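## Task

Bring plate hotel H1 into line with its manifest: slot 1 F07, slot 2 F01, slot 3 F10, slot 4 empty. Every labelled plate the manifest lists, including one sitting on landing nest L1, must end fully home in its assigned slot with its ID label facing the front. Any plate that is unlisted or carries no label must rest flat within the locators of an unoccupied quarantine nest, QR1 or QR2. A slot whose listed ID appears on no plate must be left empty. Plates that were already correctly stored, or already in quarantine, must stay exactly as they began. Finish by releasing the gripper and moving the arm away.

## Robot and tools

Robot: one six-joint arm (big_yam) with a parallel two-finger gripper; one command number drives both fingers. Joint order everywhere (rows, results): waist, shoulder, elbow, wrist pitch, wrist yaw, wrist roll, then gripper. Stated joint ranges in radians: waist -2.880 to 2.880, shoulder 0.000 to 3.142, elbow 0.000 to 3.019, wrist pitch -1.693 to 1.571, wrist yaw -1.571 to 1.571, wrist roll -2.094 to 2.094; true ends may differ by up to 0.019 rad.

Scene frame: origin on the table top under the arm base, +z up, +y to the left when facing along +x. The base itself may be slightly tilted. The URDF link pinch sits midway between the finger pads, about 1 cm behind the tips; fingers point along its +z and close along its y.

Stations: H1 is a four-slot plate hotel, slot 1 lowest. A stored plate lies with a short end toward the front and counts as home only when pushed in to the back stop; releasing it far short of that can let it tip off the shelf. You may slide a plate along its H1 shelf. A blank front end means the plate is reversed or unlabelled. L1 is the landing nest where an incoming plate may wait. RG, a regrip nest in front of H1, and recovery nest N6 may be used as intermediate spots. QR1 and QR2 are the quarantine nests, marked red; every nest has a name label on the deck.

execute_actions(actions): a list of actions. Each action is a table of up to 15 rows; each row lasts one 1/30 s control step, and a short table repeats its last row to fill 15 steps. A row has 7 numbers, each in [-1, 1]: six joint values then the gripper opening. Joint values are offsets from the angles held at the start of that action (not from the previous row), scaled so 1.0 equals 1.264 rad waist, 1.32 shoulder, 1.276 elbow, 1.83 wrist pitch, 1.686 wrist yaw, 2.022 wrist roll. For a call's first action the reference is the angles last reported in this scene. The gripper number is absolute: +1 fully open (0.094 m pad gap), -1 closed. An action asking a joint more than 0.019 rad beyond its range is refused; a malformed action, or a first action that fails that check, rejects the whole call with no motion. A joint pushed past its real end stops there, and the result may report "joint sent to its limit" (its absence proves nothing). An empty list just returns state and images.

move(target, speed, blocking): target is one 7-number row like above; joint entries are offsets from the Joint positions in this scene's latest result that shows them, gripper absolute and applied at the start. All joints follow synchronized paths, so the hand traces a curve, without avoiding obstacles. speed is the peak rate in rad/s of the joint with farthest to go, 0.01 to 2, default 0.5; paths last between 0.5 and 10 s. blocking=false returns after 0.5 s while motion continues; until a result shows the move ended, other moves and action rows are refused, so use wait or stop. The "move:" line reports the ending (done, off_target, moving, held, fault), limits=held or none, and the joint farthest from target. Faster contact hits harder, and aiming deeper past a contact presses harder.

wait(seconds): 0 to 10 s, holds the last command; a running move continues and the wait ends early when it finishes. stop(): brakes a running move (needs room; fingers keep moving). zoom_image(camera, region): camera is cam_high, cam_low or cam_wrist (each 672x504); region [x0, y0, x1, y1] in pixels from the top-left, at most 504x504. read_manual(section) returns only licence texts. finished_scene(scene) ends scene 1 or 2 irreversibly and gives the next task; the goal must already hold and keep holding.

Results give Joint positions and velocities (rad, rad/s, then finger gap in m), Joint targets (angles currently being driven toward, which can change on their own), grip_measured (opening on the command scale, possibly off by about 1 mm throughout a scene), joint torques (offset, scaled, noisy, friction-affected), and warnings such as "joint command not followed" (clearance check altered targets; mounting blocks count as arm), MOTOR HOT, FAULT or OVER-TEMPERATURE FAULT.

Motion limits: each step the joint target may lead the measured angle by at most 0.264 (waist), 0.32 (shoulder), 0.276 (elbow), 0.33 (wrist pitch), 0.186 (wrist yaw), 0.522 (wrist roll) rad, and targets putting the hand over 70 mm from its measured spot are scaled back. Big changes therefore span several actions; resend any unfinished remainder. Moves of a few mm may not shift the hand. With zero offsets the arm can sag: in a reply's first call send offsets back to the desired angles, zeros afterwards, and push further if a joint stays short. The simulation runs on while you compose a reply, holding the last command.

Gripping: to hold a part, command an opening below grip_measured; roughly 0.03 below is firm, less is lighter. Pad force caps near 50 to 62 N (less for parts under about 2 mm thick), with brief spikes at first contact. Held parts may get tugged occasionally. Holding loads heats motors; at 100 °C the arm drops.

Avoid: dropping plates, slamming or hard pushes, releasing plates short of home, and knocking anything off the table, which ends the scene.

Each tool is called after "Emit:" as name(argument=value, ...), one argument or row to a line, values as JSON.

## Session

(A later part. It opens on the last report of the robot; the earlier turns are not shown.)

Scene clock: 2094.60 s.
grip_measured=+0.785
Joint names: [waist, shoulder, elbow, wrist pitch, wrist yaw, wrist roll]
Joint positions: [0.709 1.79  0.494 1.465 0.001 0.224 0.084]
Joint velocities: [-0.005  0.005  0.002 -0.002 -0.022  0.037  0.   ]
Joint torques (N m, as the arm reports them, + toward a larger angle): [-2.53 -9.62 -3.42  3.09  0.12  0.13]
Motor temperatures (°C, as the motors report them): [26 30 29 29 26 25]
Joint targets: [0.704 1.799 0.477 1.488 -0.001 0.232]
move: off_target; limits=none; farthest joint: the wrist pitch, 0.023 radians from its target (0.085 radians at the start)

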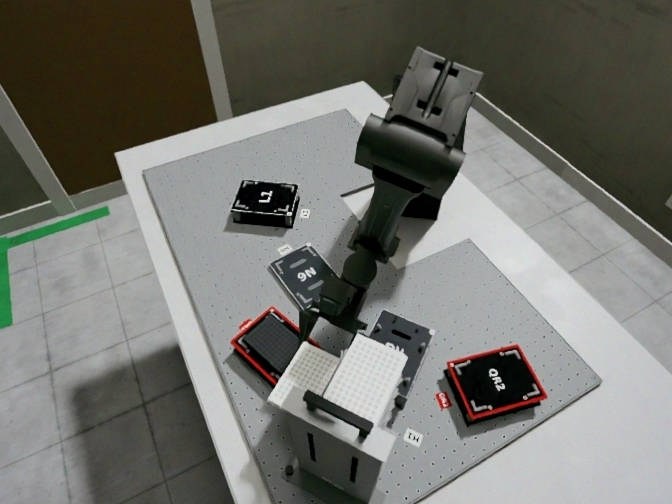

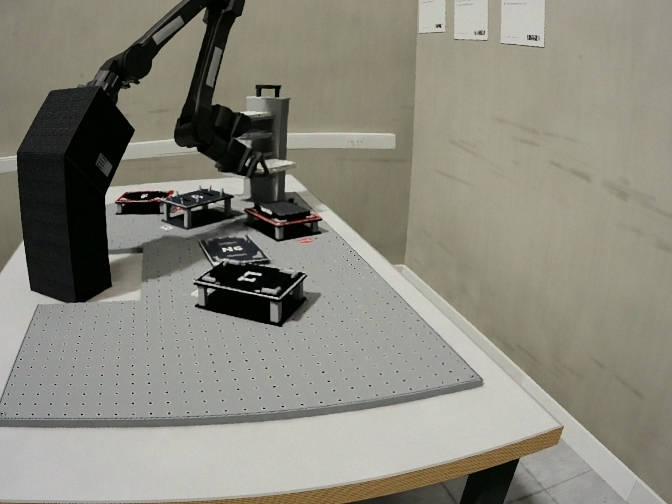

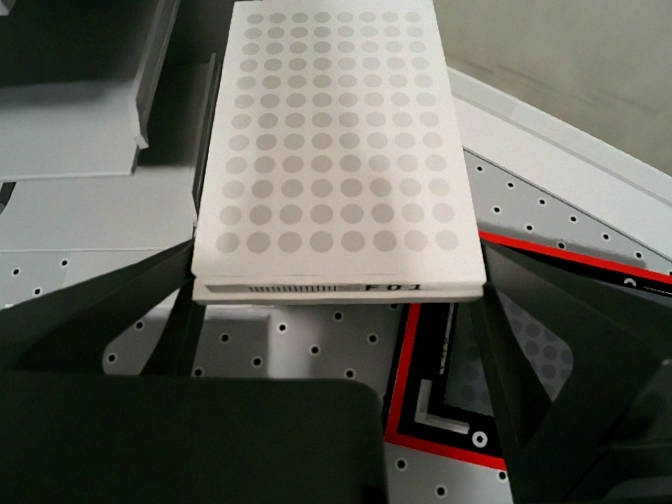

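Emit:
move(
  target=[-0.0227, -0.1494, -0.0775, -0.0623, -0.0163, 0.0059, 0.75],
  speed=0.25,
)

Scene clock: 2122.13 s.
grip_measured=+0.785
Joint names: [waist, shoulder, elbow, wrist pitch, wrist yaw, wrist roll]
Joint positions: [ 0.692  1.604  0.408  1.358 -0.024  0.228  0.084]
Joint velocities: [-0.005  0.005  0.022 -0.002  0.007 -0.022 -0.001]
Joint torques (N m, as the arm reports them, + toward a larger angle): [ -3.02 -10.57  -2.26   1.72   0.12   0.12]
Motor temperatures (°C, as the motors report them): [26 29 29 29 26 25]
Joint targets: [0.681 1.593 0.395 1.351 -0.026 0.236]
move: done; limits=none; farthest joint: the elbow, 0.013 radians from its target (0.099 radians at the start)

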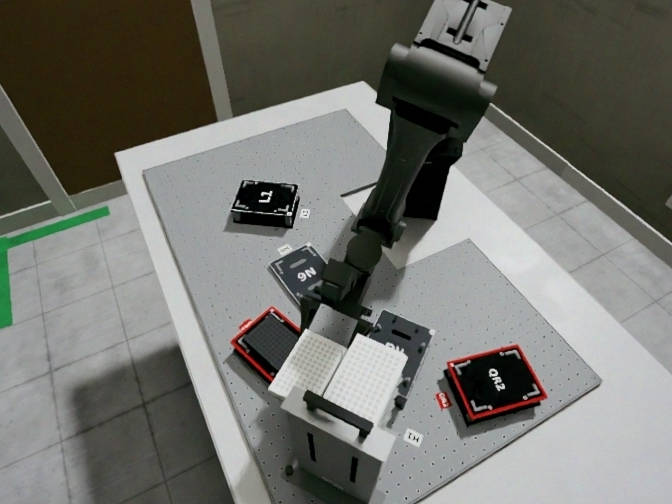

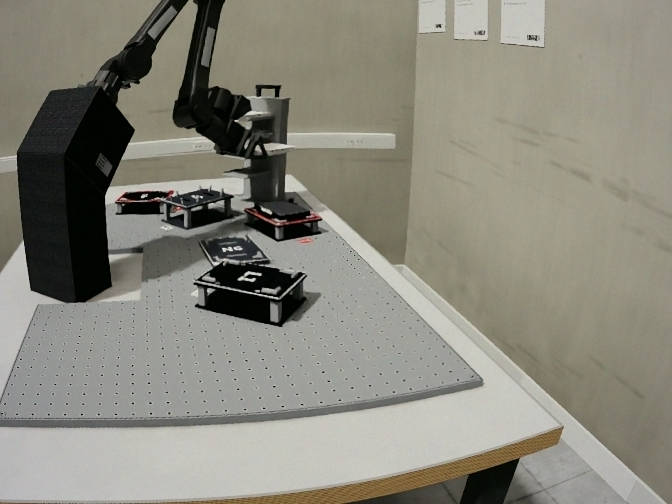

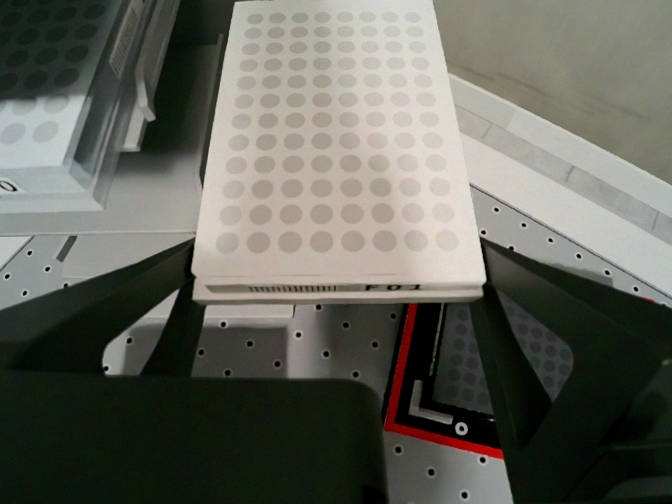

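Emit:
move(
  target=[0.2574, -0.0395, 0.0471, -0.0490, 0.1893, -0.0310, 0.75],
  speed=0.25,
)

Scene clock: 2145.27 s.
grip_measured=+0.785
Joint names: [waist, shoulder, elbow, wrist pitch, wrist yaw, wrist roll]
Joint positions: [1.013 1.569 0.46  1.276 0.292 0.173 0.084]
Joint velocities: [-0.005 -0.005 -0.007  0.007 -0.007  0.037  0.001]
Joint torques (N m, as the arm reports them, + toward a larger angle): [  0.69 -11.38  -0.28   1.7    0.3   -0.05]
Motor temperatures (°C, as the motors report them): [26 29 29 29 26 25]
Joint targets: [1.018 1.552 0.468 1.269 0.295 0.165]
move: done; limits=none; farthest joint: the shoulder, 0.017 radians from its target (0.053 radians at the start)

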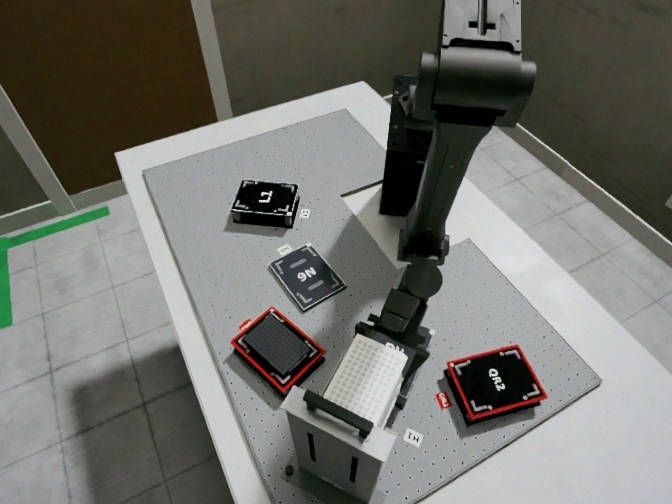

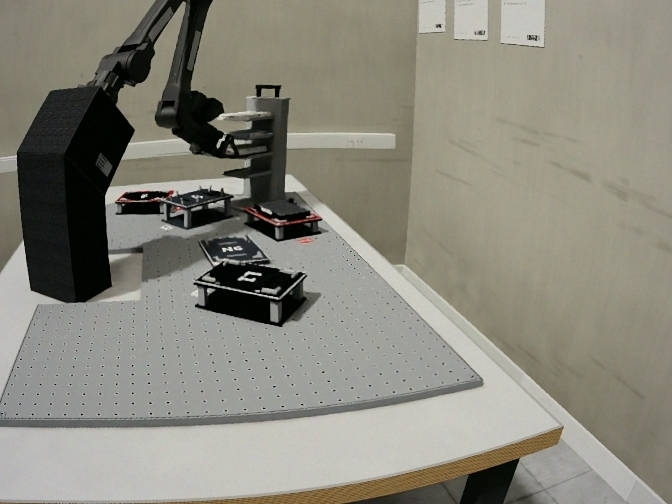

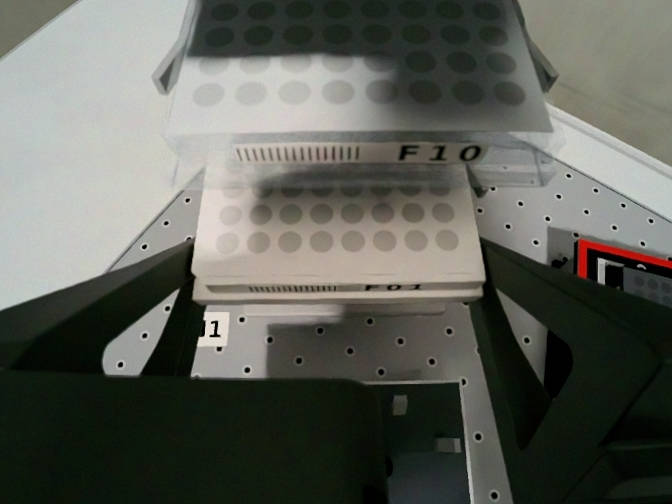

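Emit:
zoom_image(
  camera="cam_wrist",
  region=[140, 120, 580, 320],
)

Region (140, 120, 580, 320) of cam_wrist's 672x504 image, scaled by 1.145, with more detail than that image has; it fills the top 229 rows of this view, and the rest is white.

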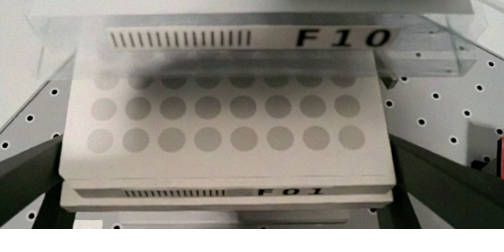

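Emit:
execute_actions(
  actions=[
    [[-0.0060,-0.003,-0.0016,0.0033,-0.0015,0,0.75],[-0.0066,-0.003,-0.0016,0.0033,-0.0016,0,0.75],[-0.0072,-0.003,-0.0016,0.0033,-0.0017,0,0.75],[-0.0078,-0.003,-0.0016,0.0033,-0.0018,0,0.75],[-0.0084,-0.003,-0.0016,0.0033,-0.0019,0,0.75],[-0.0090,-0.003,-0.0016,0.0033,-0.0020,0,0.75],[-0.0096,-0.003,-0.0016,0.0033,-0.0021,0,0.75],[-0.0102,-0.003,-0.0016,0.0033,-0.0022,0,0.75],[-0.0108,-0.003,-0.0016,0.0033,-0.0023,0,0.75],[-0.0114,-0.003,-0.0016,0.0033,-0.0024,0,0.75],[-0.0120,-0.003,-0.0016,0.0033,-0.0025,0,0.75],[-0.0126,-0.003,-0.0016,0.0033,-0.0026,0,0.75],[-0.0132,-0.003,-0.0016,0.0033,-0.0027,0,0.75],[-0.0136,-0.003,-0.0016,0.0033,-0.0027,0,0.75],[-0.0138,-0.003,-0.0016,0.0033,-0.0027,0,0.75]],
  ],
)

Emit:
wait(
  seconds=0.7,
)

Scene clock: 2223.53 s.
grip_measured=+0.785
Joint names: [waist, shoulder, elbow, wrist pitch, wrist yaw, wrist roll]
Joint positions: [1.007 1.569 0.46  1.276 0.29  0.173 0.084]
Joint velocities: [-0.034  0.005  0.007  0.002  0.051 -0.051  0.001]
Joint torques (N m, as the arm reports them, + toward a larger angle): [ -0.67 -10.69  -1.01   2.27   0.07   0.04]
Motor temperatures (°C, as the motors report them): [26 30 29 29 26 25]
Joint targets: [0.996 1.565 0.458 1.282 0.287 0.173]

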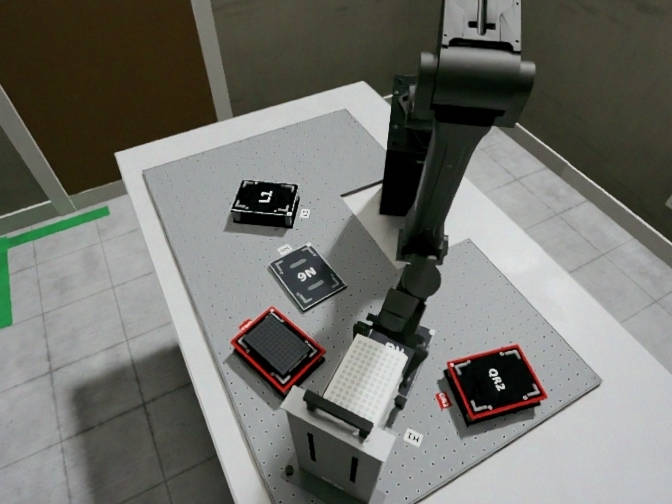

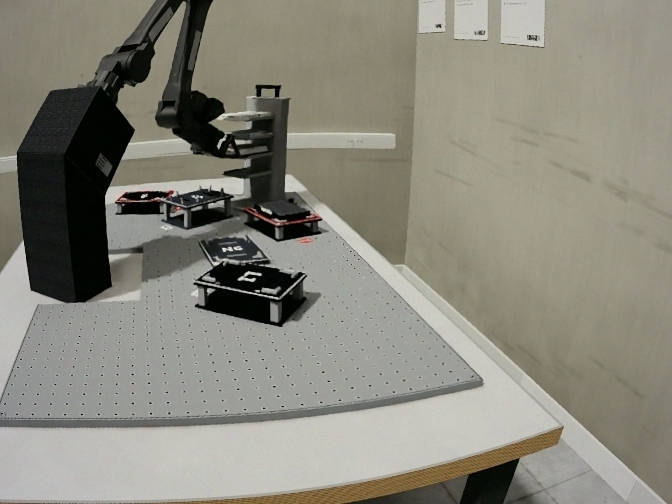

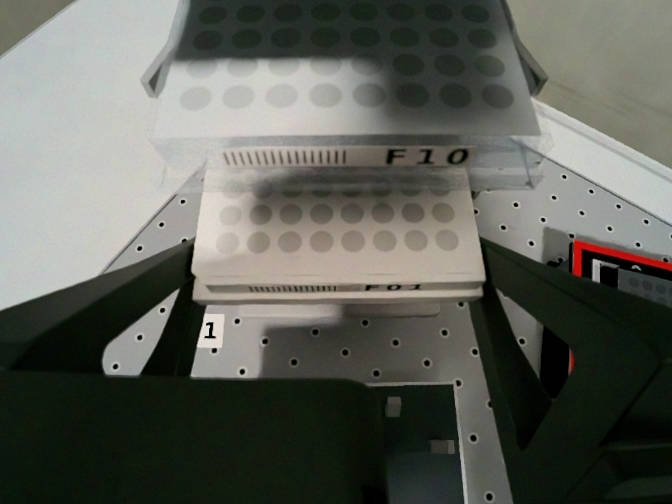

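Scene clock: 2224.23 s.
grip_measured=+0.785
Joint names: [waist, shoulder, elbow, wrist pitch, wrist yaw, wrist roll]
Joint positions: [1.006 1.569 0.46  1.276 0.29  0.173 0.084]
Joint velocities: [-0.015 -0.005 -0.012 -0.007  0.066  0.007 -0.   ]
Joint torques (N m, as the arm reports them, + toward a larger angle): [ -0.65 -10.79  -1.03   2.33   0.08   0.07]
Motor temperatures (°C, as the motors report them): [26 30 29 29 26 25]
Joint targets: [0.996 1.565 0.458 1.282 0.287 0.173]
wait: 0.70 s; at rest by 0.17 s

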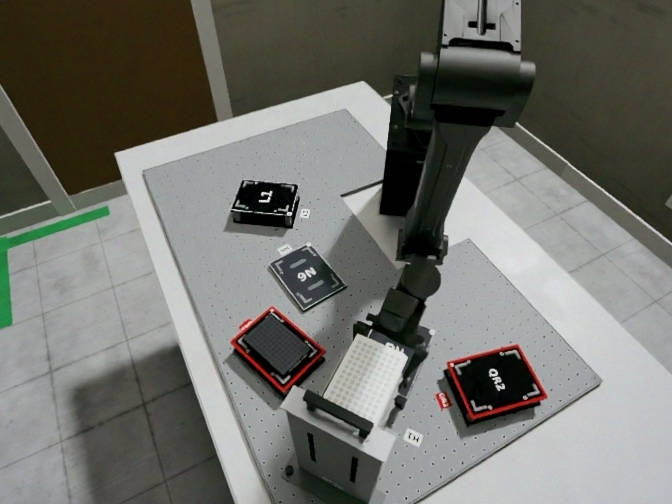

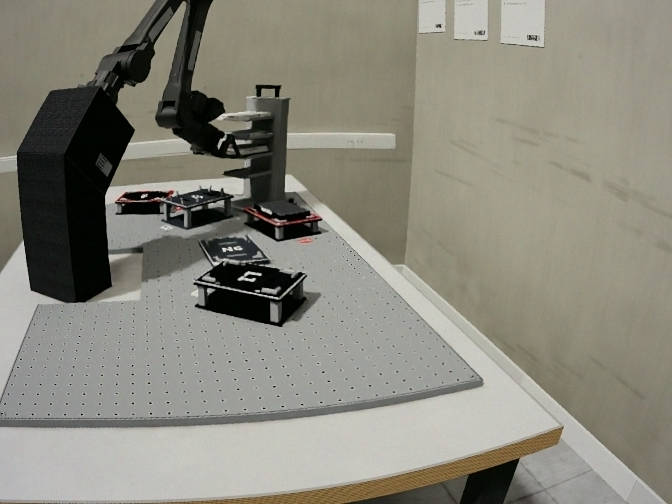

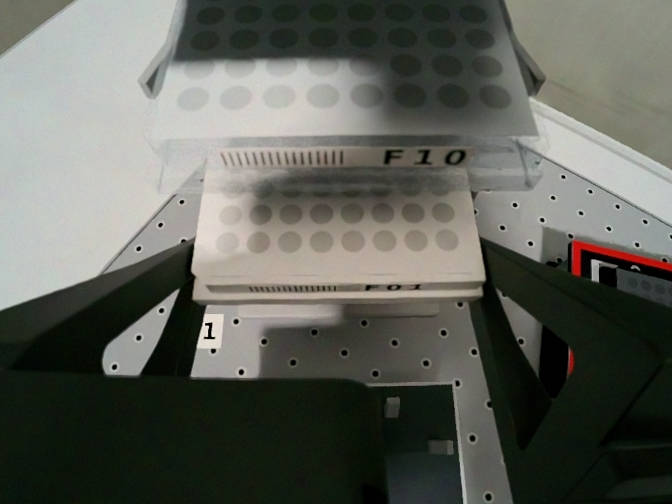

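Emit:
zoom_image(
  camera="cam_wrist",
  region=[130, 60, 560, 250],
)

Region (130, 60, 560, 250) of cam_wrist's 672x504 image, scaled by 1.172, with more detail than that image has; it fills the top 223 rows of this view, and the rest is white.

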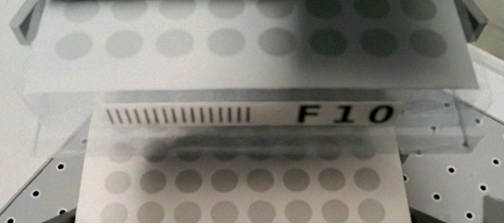

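Emit:
zoom_image(
  camera="cam_wrist",
  region=[170, 150, 240, 220],
)

Emit:
zoom_image(
  camera="cam_wrist",
  region=[435, 150, 505, 220],
)

Region (170, 150, 240, 220) of cam_wrist's 672x504 image, scaled by 7.200, with more detail than that image has.

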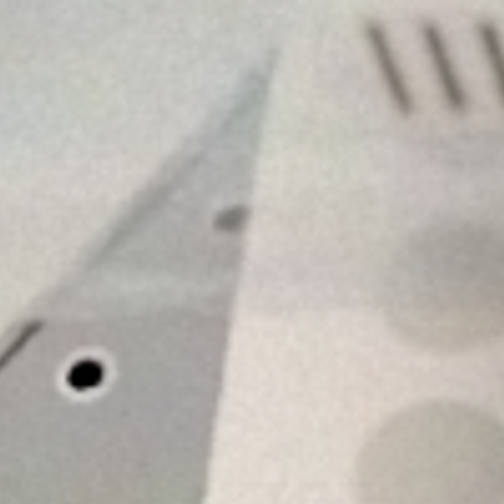

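Region (435, 150, 505, 220) of cam_wrist's 672x504 image, scaled by 7.200, with more detail than that image has.

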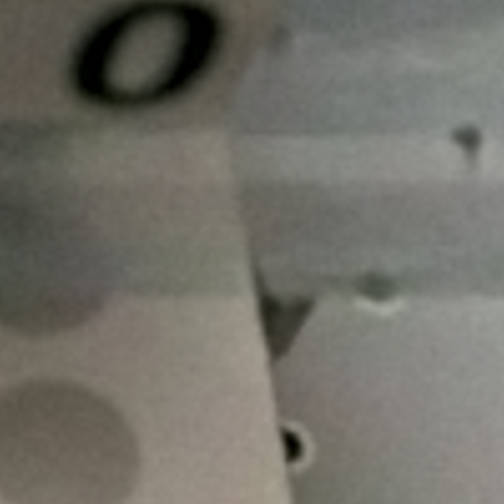

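Emit:
execute_actions(
  actions=[
    [[-0.0079,0.0068,0.0063,0.0120,-0.0018,0,0.75],[-0.0081,0.0077,0.0065,0.0126,-0.0019,0,0.75],[-0.0084,0.0087,0.0068,0.0133,-0.0020,0,0.75],[-0.0086,0.0096,0.0070,0.0139,-0.0021,0,0.75],[-0.0089,0.0105,0.0072,0.0146,-0.0022,0,0.75],[-0.0091,0.0115,0.0075,0.0152,-0.0023,0,0.75],[-0.0093,0.0124,0.0077,0.0159,-0.0024,0,0.75],[-0.0096,0.0134,0.0079,0.0165,-0.0025,0,0.75],[-0.0098,0.0143,0.0082,0.0172,-0.0026,0,0.75],[-0.0100,0.0152,0.0084,0.0178,-0.0027,0,0.75],[-0.0103,0.0162,0.0086,0.0185,-0.0028,0,0.75],[-0.0105,0.0171,0.0089,0.0191,-0.0030,0,0.75],[-0.0108,0.0181,0.0091,0.0198,-0.0031,0,0.75],[-0.0110,0.0190,0.0093,0.0205,-0.0032,0,0.75],[-0.0110,0.0190,0.0093,0.0205,-0.0032,0,0.75]],
  ],
)

Emit:
wait(
  seconds=0.7,
)

Scene clock: 2290.23 s.
grip_measured=+0.785
Joint names: [waist, shoulder, elbow, wrist pitch, wrist yaw, wrist roll]
Joint positions: [1.002 1.584 0.46  1.29  0.287 0.173 0.084]
Joint velocities: [-0.015  0.024 -0.002  0.027 -0.022 -0.007  0.001]
Joint torques (N m, as the arm reports them, + toward a larger angle): [ -0.77 -10.13   0.     3.32   0.1    0.03]
Motor temperatures (°C, as the motors report them): [26 29 29 29 26 25]
Joint targets: [0.992 1.594 0.472 1.314 0.284 0.173]

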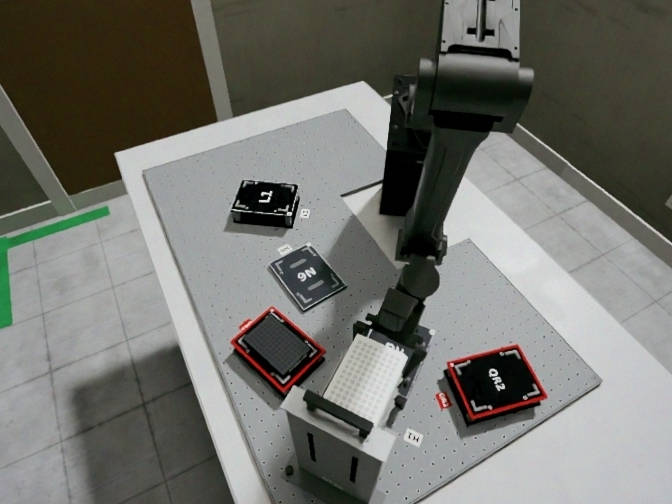

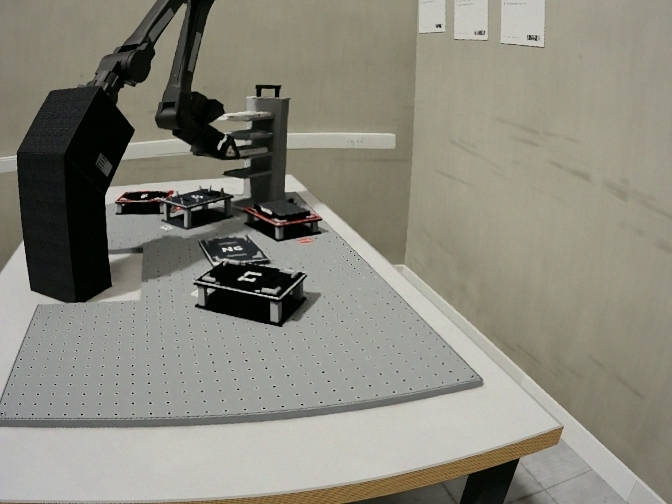

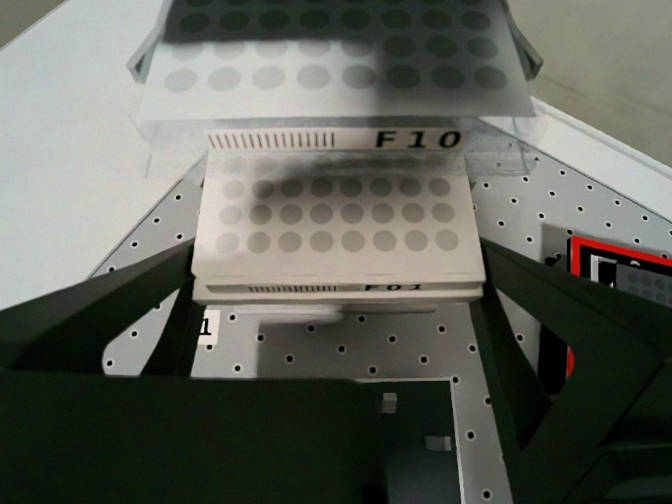

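Scene clock: 2290.93 s.
grip_measured=+0.785
Joint names: [waist, shoulder, elbow, wrist pitch, wrist yaw, wrist roll]
Joint positions: [1.002 1.586 0.46  1.291 0.287 0.173 0.084]
Joint velocities: [-0.005  0.005  0.002  0.002  0.022 -0.066 -0.001]
Joint torques (N m, as the arm reports them, + toward a larger angle): [-0.81 -9.55 -0.09  2.98  0.08  0.04]
Motor temperatures (°C, as the motors report them): [26 29 29 29 26 25]
Joint targets: [0.992 1.594 0.472 1.314 0.284 0.173]
wait: 0.70 s; at rest by 0.17 s

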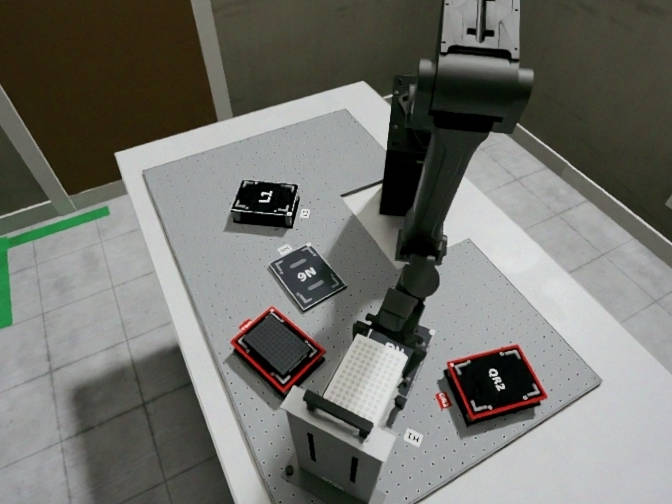

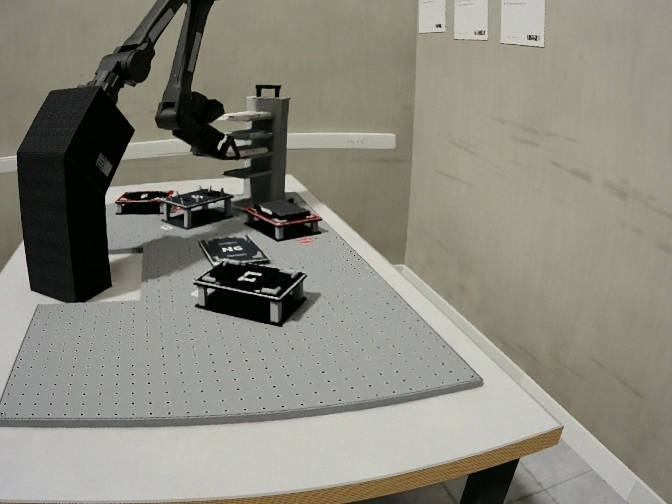

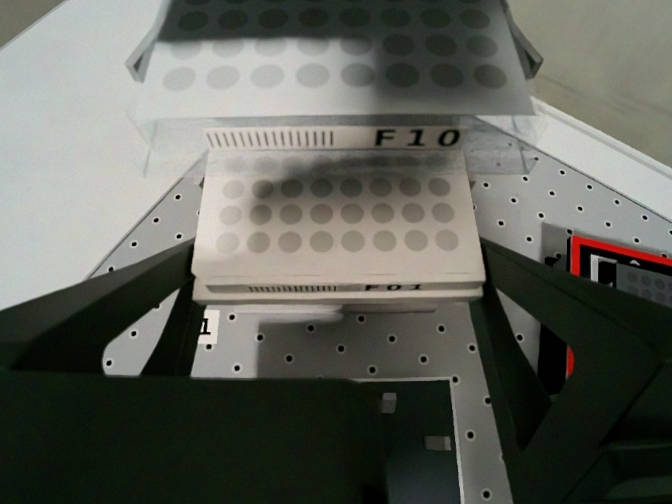

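Emit:
zoom_image(
  camera="cam_wrist",
  region=[170, 145, 240, 215],
)

Emit:
zoom_image(
  camera="cam_wrist",
  region=[435, 145, 505, 215],
)

Region (170, 145, 240, 215) of cam_wrist's 672x504 image, scaled by 7.200, with more detail than that image has.

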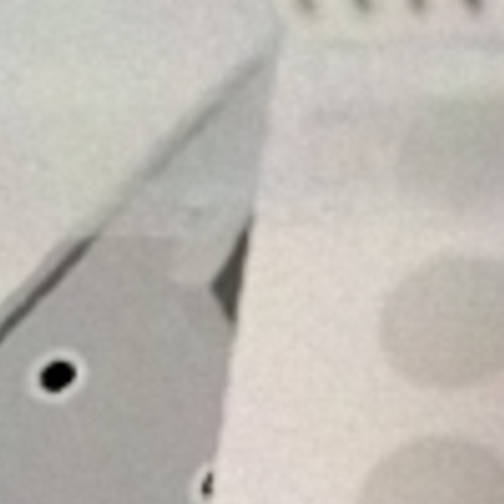

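Region (435, 145, 505, 215) of cam_wrist's 672x504 image, scaled by 7.200, with more detail than that image has.

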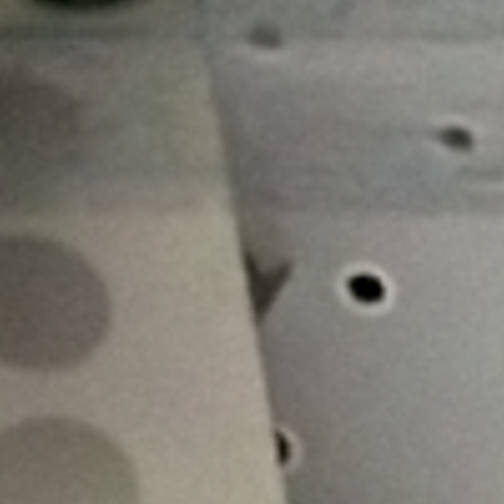

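Emit:
execute_actions(
  actions=[
    [[0,0,0.0094,0.004,0,0,0.75],[0,0,0.0098,0.004,0,0,0.75],[0,0,0.0102,0.004,0,0,0.75],[0,0,0.0106,0.004,0,0,0.75],[0,0,0.0110,0.004,0,0,0.75],[0,0,0.0114,0.004,0,0,0.75],[0,0,0.0118,0.004,0,0,0.75],[0,0,0.0122,0.004,0,0,0.75],[0,0,0.0126,0.004,0,0,0.75],[0,0,0.0130,0.004,0,0,0.75],[0,0,0.0134,0.004,0,0,0.75],[0,0,0.0137,0.004,0,0,0.75],[0,0,0.0137,0.004,0,0,0.75],[0,0,0.0137,0.004,0,0,0.75],[0,0,0.0137,0.004,0,0,0.75]],
  ],
)

Emit:
wait(
  seconds=0.5,
)

Scene clock: 2324.90 s.
grip_measured=+0.785
Joint names: [waist, shoulder, elbow, wrist pitch, wrist yaw, wrist roll]
Joint positions: [1.002 1.586 0.47  1.291 0.287 0.173 0.084]
Joint velocities: [-0.005 -0.005  0.017 -0.007  0.081  0.022  0.001]
Joint torques (N m, as the arm reports them, + toward a larger angle): [  0.12 -10.14  -0.32   2.39   0.18   0.05]
Motor temperatures (°C, as the motors report them): [26 29 29 29 26 25]
Joint targets: [1.002 1.586 0.478 1.299 0.287 0.173]

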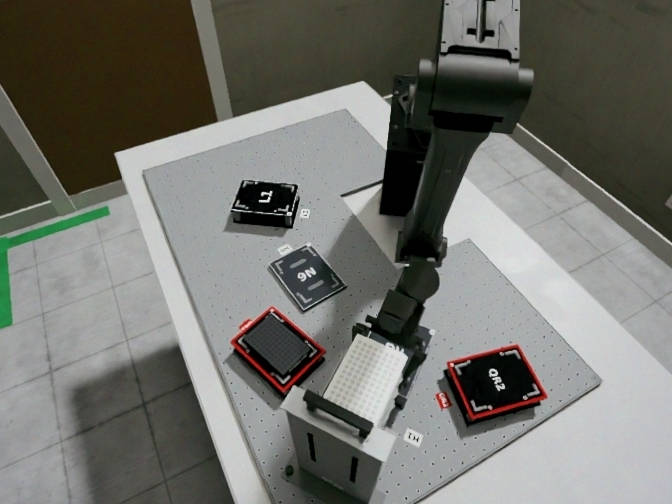

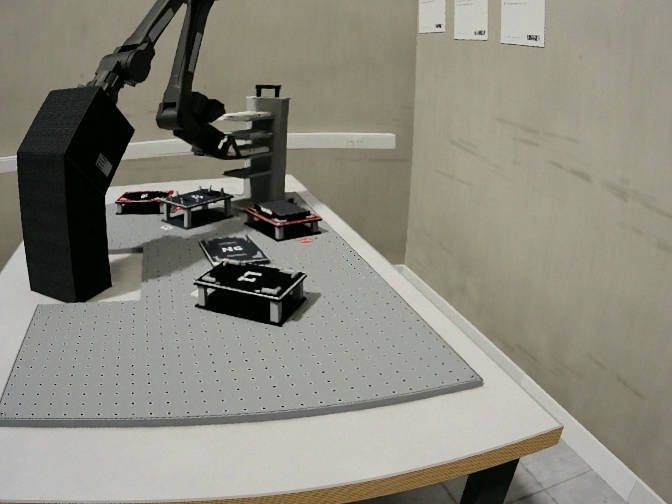

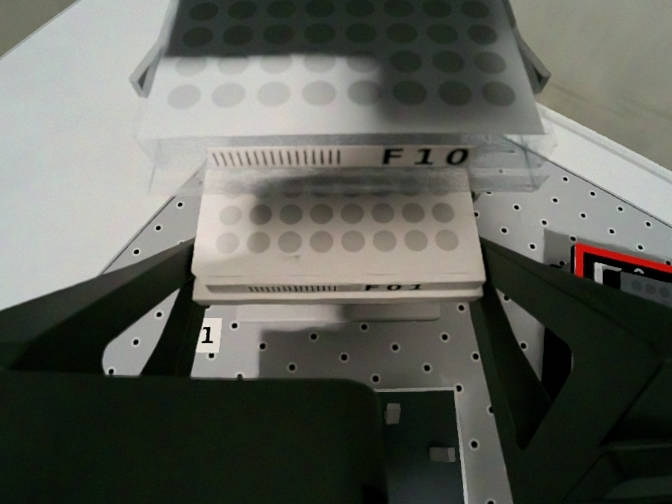

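Scene clock: 2325.40 s.
grip_measured=+0.785
Joint names: [waist, shoulder, elbow, wrist pitch, wrist yaw, wrist roll]
Joint positions: [1.002 1.586 0.47  1.291 0.287 0.173 0.084]
Joint velocities: [-0.015 -0.005 -0.017 -0.012 -0.081 -0.051 -0.   ]
Joint torques (N m, as the arm reports them, + toward a larger angle): [  0.35 -10.32  -0.3    2.35   0.19   0.04]
Motor temperatures (°C, as the motors report them): [26 29 29 29 26 25]
Joint targets: [1.002 1.586 0.478 1.299 0.287 0.173]
wait: 0.50 s; at rest by 0.17 s

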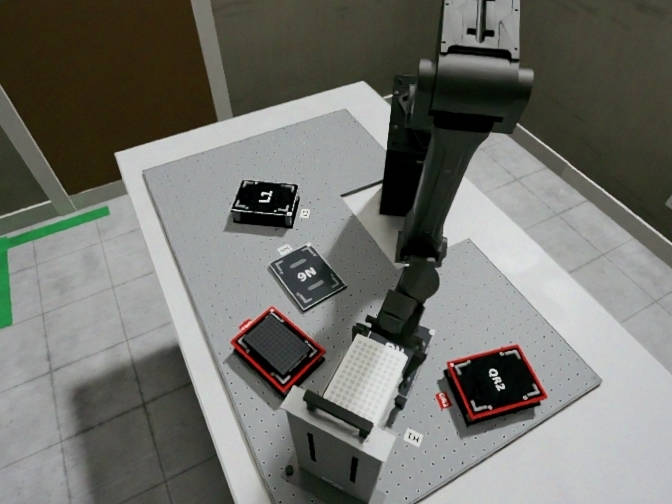

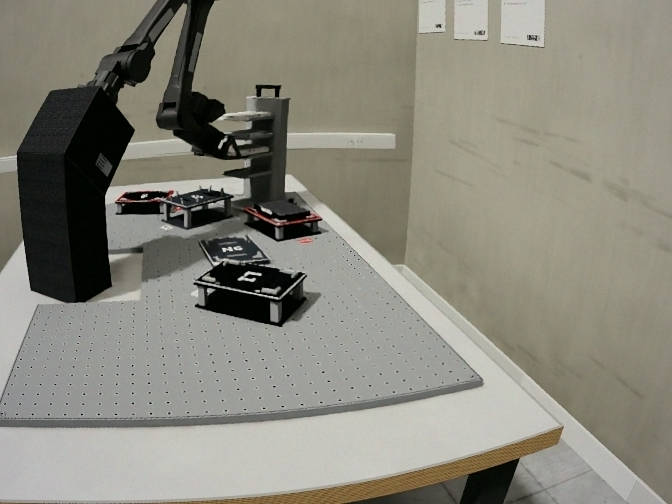

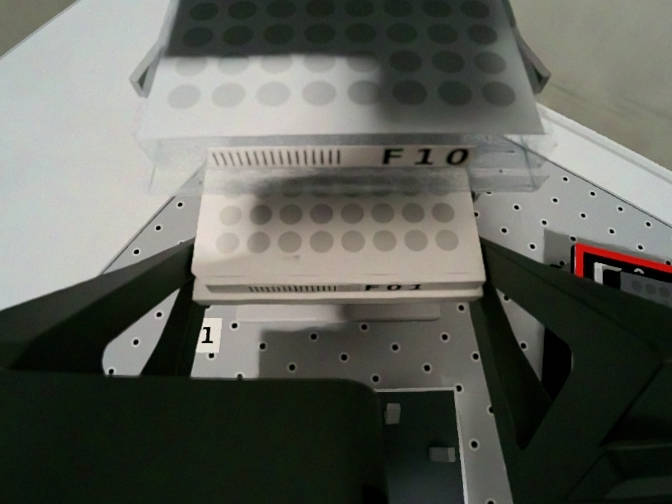

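Emit:
execute_actions(
  actions=[
    [[0,0.0061,0,0.0126,0,0,0.75],[0,0.0081,0,0.0138,0,0,0.75],[0,0.0100,0,0.0150,0,0,0.75],[0,0.0120,0,0.0163,0,0,0.75],[0,0.0139,0,0.0175,-0.0010,0,0.75],[0,0.0159,0,0.0187,-0.0016,0,0.75],[0,0.0179,0,0.0199,-0.0018,0,0.75],[0,0.0198,0,0.0212,-0.0020,0,0.75],[0,0.0218,0,0.0224,-0.0022,0,0.75],[0,0.0238,0,0.0236,-0.0024,0,0.75],[0,0.0257,0,0.0248,-0.0026,0,0.75],[0,0.0277,0,0.0261,-0.0028,0,0.75],[0,0.0296,0,0.0273,-0.0029,0,0.75],[0,0.0316,0,0.0285,-0.0030,0,0.75],[0,0.0316,0,0.0285,-0.0030,0,0.75]],
  ],
)

Emit:
wait(
  seconds=0.6,
)

Scene clock: 2351.00 s.
grip_measured=+0.785
Joint names: [waist, shoulder, elbow, wrist pitch, wrist yaw, wrist roll]
Joint positions: [1.002 1.617 0.47  1.318 0.284 0.173 0.084]
Joint velocities: [-0.005  0.063 -0.002  0.042 -0.066 -0.007 -0.001]
Joint torques (N m, as the arm reports them, + toward a larger angle): [  0.41 -10.35  -1.29   2.88   0.07   0.03]
Motor temperatures (°C, as the motors report them): [26 29 29 29 26 25]
Joint targets: [1.002 1.627 0.470 1.344 0.281 0.173]

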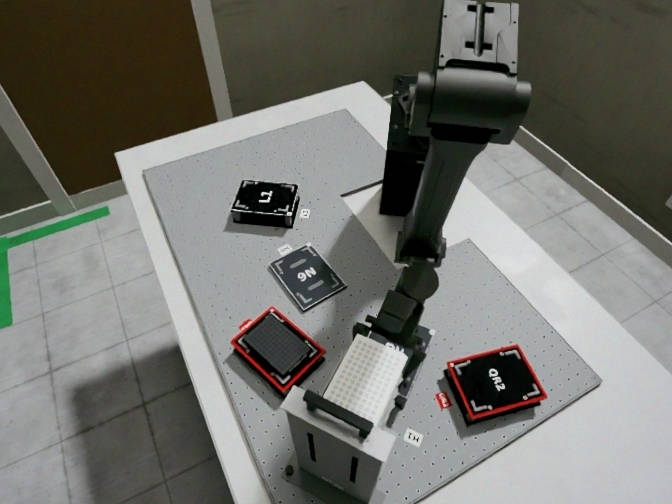

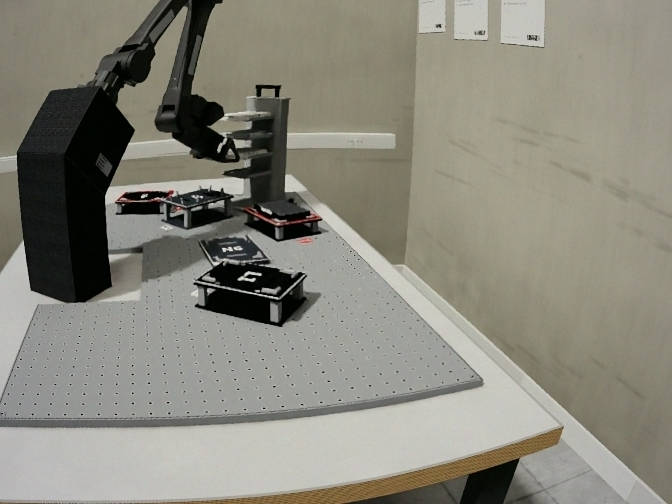

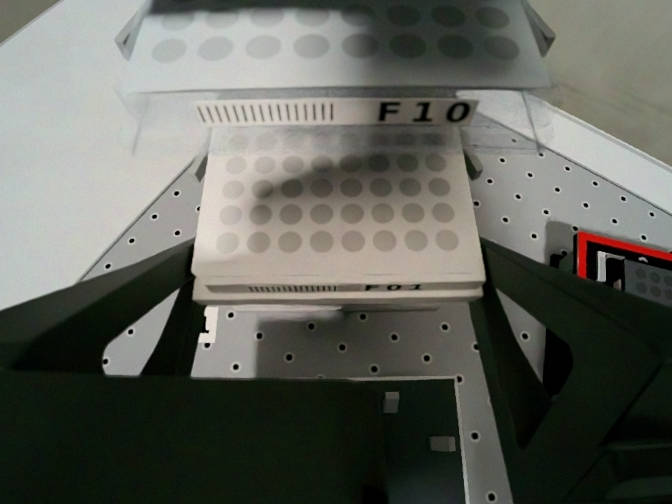

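Scene clock: 2351.60 s.
grip_measured=+0.785
Joint names: [waist, shoulder, elbow, wrist pitch, wrist yaw, wrist roll]
Joint positions: [1.002 1.62  0.47  1.321 0.284 0.173 0.084]
Joint velocities: [-0.005  0.015 -0.017  0.002 -0.007  0.037 -0.   ]
Joint torques (N m, as the arm reports them, + toward a larger angle): [ 0.23 -9.73 -1.23  2.94  0.08  0.03]
Motor temperatures (°C, as the motors report them): [26 29 29 29 26 25]
Joint targets: [1.002 1.627 0.470 1.343 0.281 0.173]
wait: 0.60 s; at rest by 0.23 s

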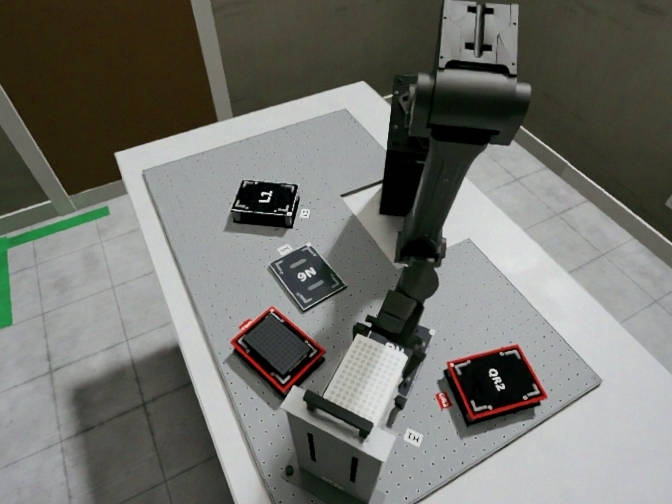

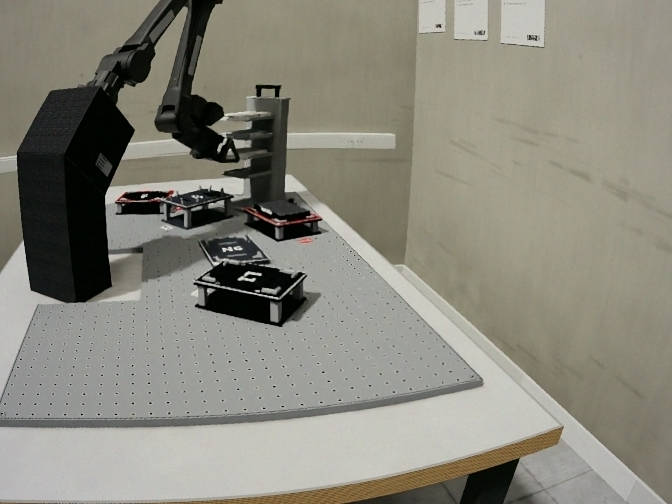

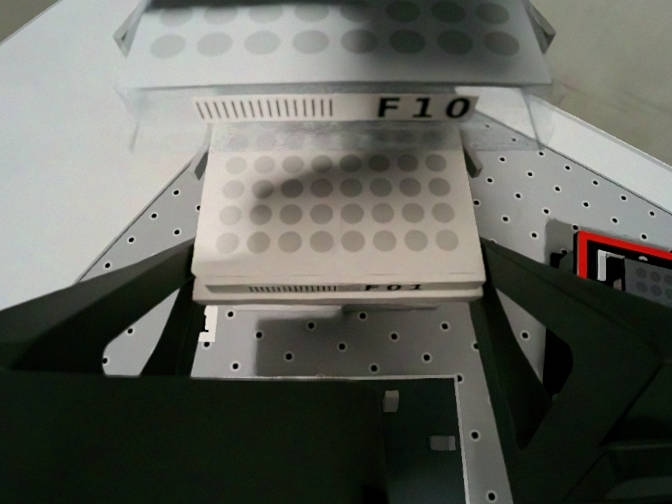

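Emit:
execute_actions(
  actions=[
    [[-0.0079,-0.0114,0.0106,-0.0044,-0.0018,0.0045,0.75],[-0.0086,-0.0123,0.0106,-0.0063,-0.0022,0.0046,0.75],[-0.0093,-0.0131,0.0106,-0.0083,-0.0026,0.0048,0.75],[-0.0099,-0.0140,0.0118,-0.0102,-0.0029,0.0049,0.75],[-0.0106,-0.0149,0.0136,-0.0122,-0.0033,0.0050,0.75],[-0.0113,-0.0157,0.0154,-0.0141,-0.0037,0.0052,0.75],[-0.0120,-0.0166,0.0172,-0.0161,-0.0041,0.0053,0.75],[-0.0126,-0.0175,0.0191,-0.0180,-0.0045,0.0054,0.75],[-0.0133,-0.0184,0.0209,-0.0200,-0.0049,0.0055,0.75],[-0.0140,-0.0192,0.0227,-0.0219,-0.0053,0.0057,0.75],[-0.0147,-0.0201,0.0245,-0.0239,-0.0056,0.0058,0.75],[-0.0153,-0.0210,0.0263,-0.0258,-0.0060,0.0059,0.75],[-0.0160,-0.0218,0.0282,-0.0278,-0.0064,0.0061,0.75],[-0.0167,-0.0227,0.0300,-0.0297,-0.0068,0.0062,0.75],[-0.0167,-0.0227,0.0300,-0.0297,-0.0068,0.0062,0.75]],
  ],
)

Emit:
wait(
  seconds=0.6,
)

Scene clock: 2390.20 s.
grip_measured=+0.785
Joint names: [waist, shoulder, elbow, wrist pitch, wrist yaw, wrist roll]
Joint positions: [0.992 1.608 0.498 1.28  0.275 0.176 0.084]
Joint velocities: [-0.024 -0.024  0.076 -0.061 -0.037  0.022  0.   ]
Joint torques (N m, as the arm reports them, + toward a larger angle): [ -0.86 -11.46  -0.52   1.79   0.06   0.12]
Motor temperatures (°C, as the motors report them): [26 29 29 29 26 25]
Joint targets: [0.981 1.590 0.508 1.267 0.273 0.185]

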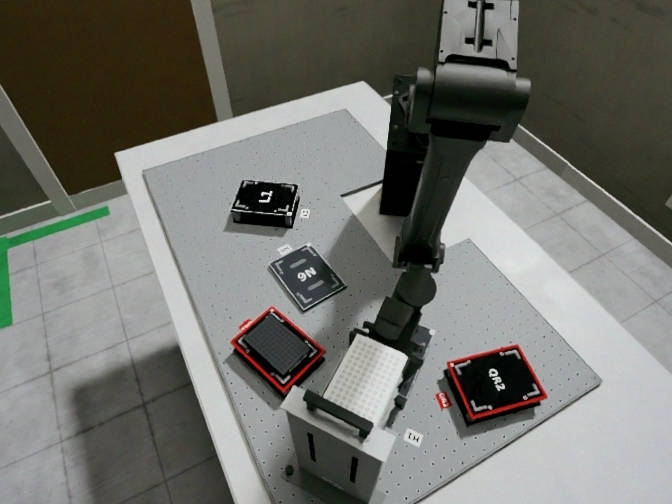

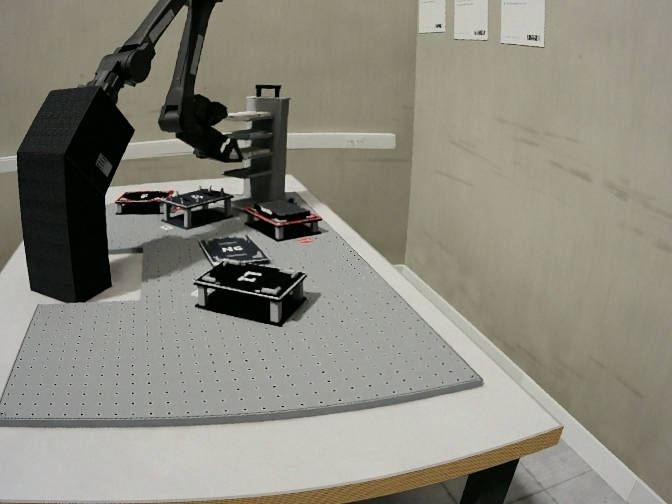

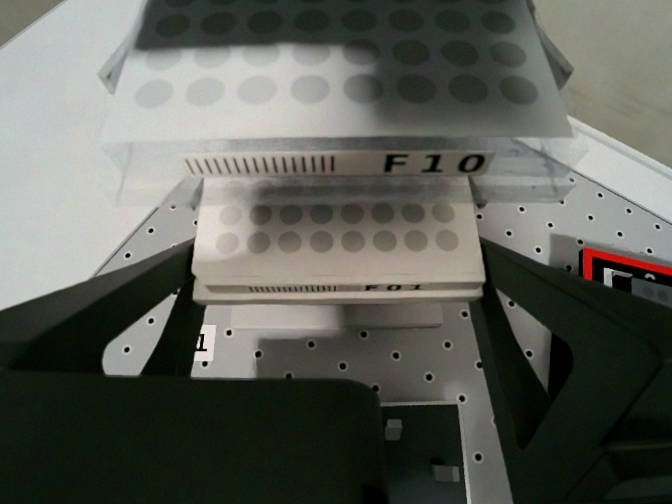

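Scene clock: 2390.80 s.
grip_measured=+0.785
Joint names: [waist, shoulder, elbow, wrist pitch, wrist yaw, wrist roll]
Joint positions: [0.991 1.606 0.501 1.276 0.275 0.177 0.084]
Joint velocities: [ 0.005 -0.015 -0.002  0.007 -0.037  0.007  0.002]
Joint torques (N m, as the arm reports them, + toward a larger angle): [ -0.89 -11.84  -0.3    1.7    0.06   0.12]
Motor temperatures (°C, as the motors report them): [26 29 29 29 26 25]
Joint targets: [0.981 1.590 0.508 1.267 0.273 0.186]
wait: 0.60 s; at rest by 0.23 s

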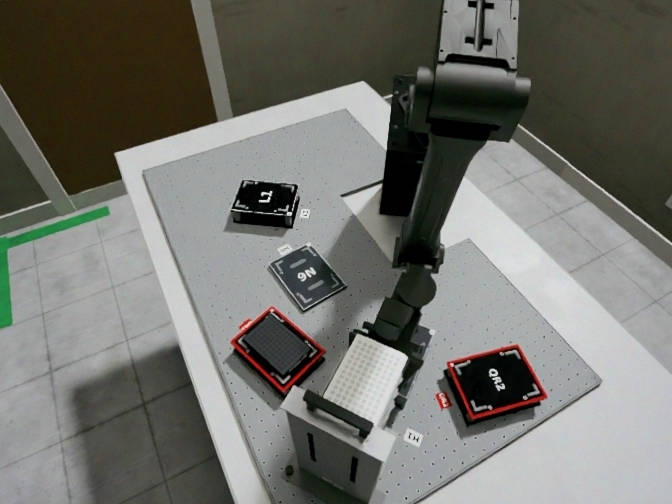

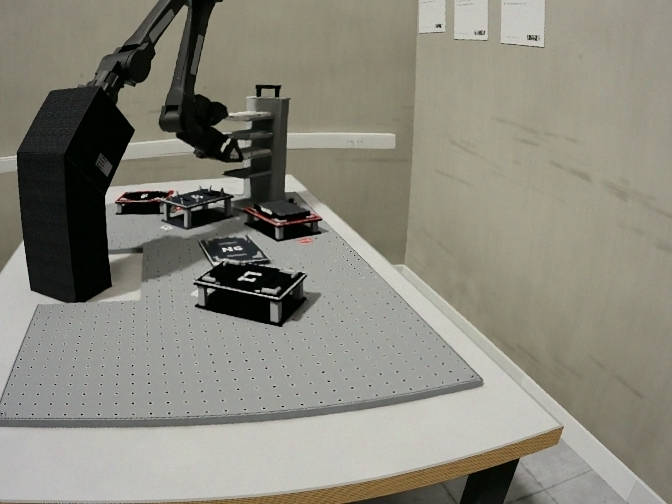

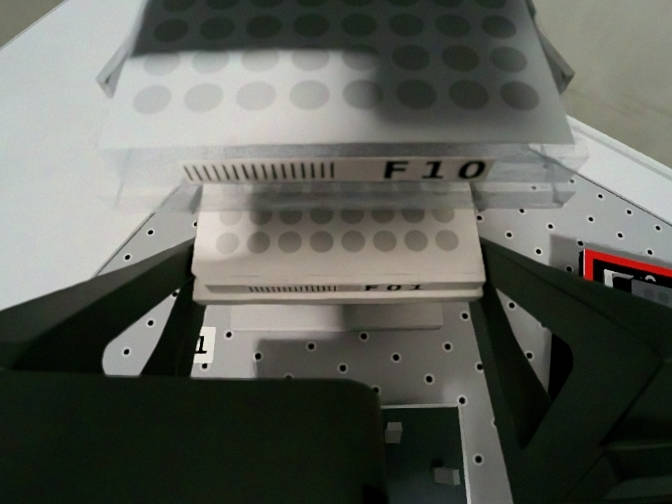

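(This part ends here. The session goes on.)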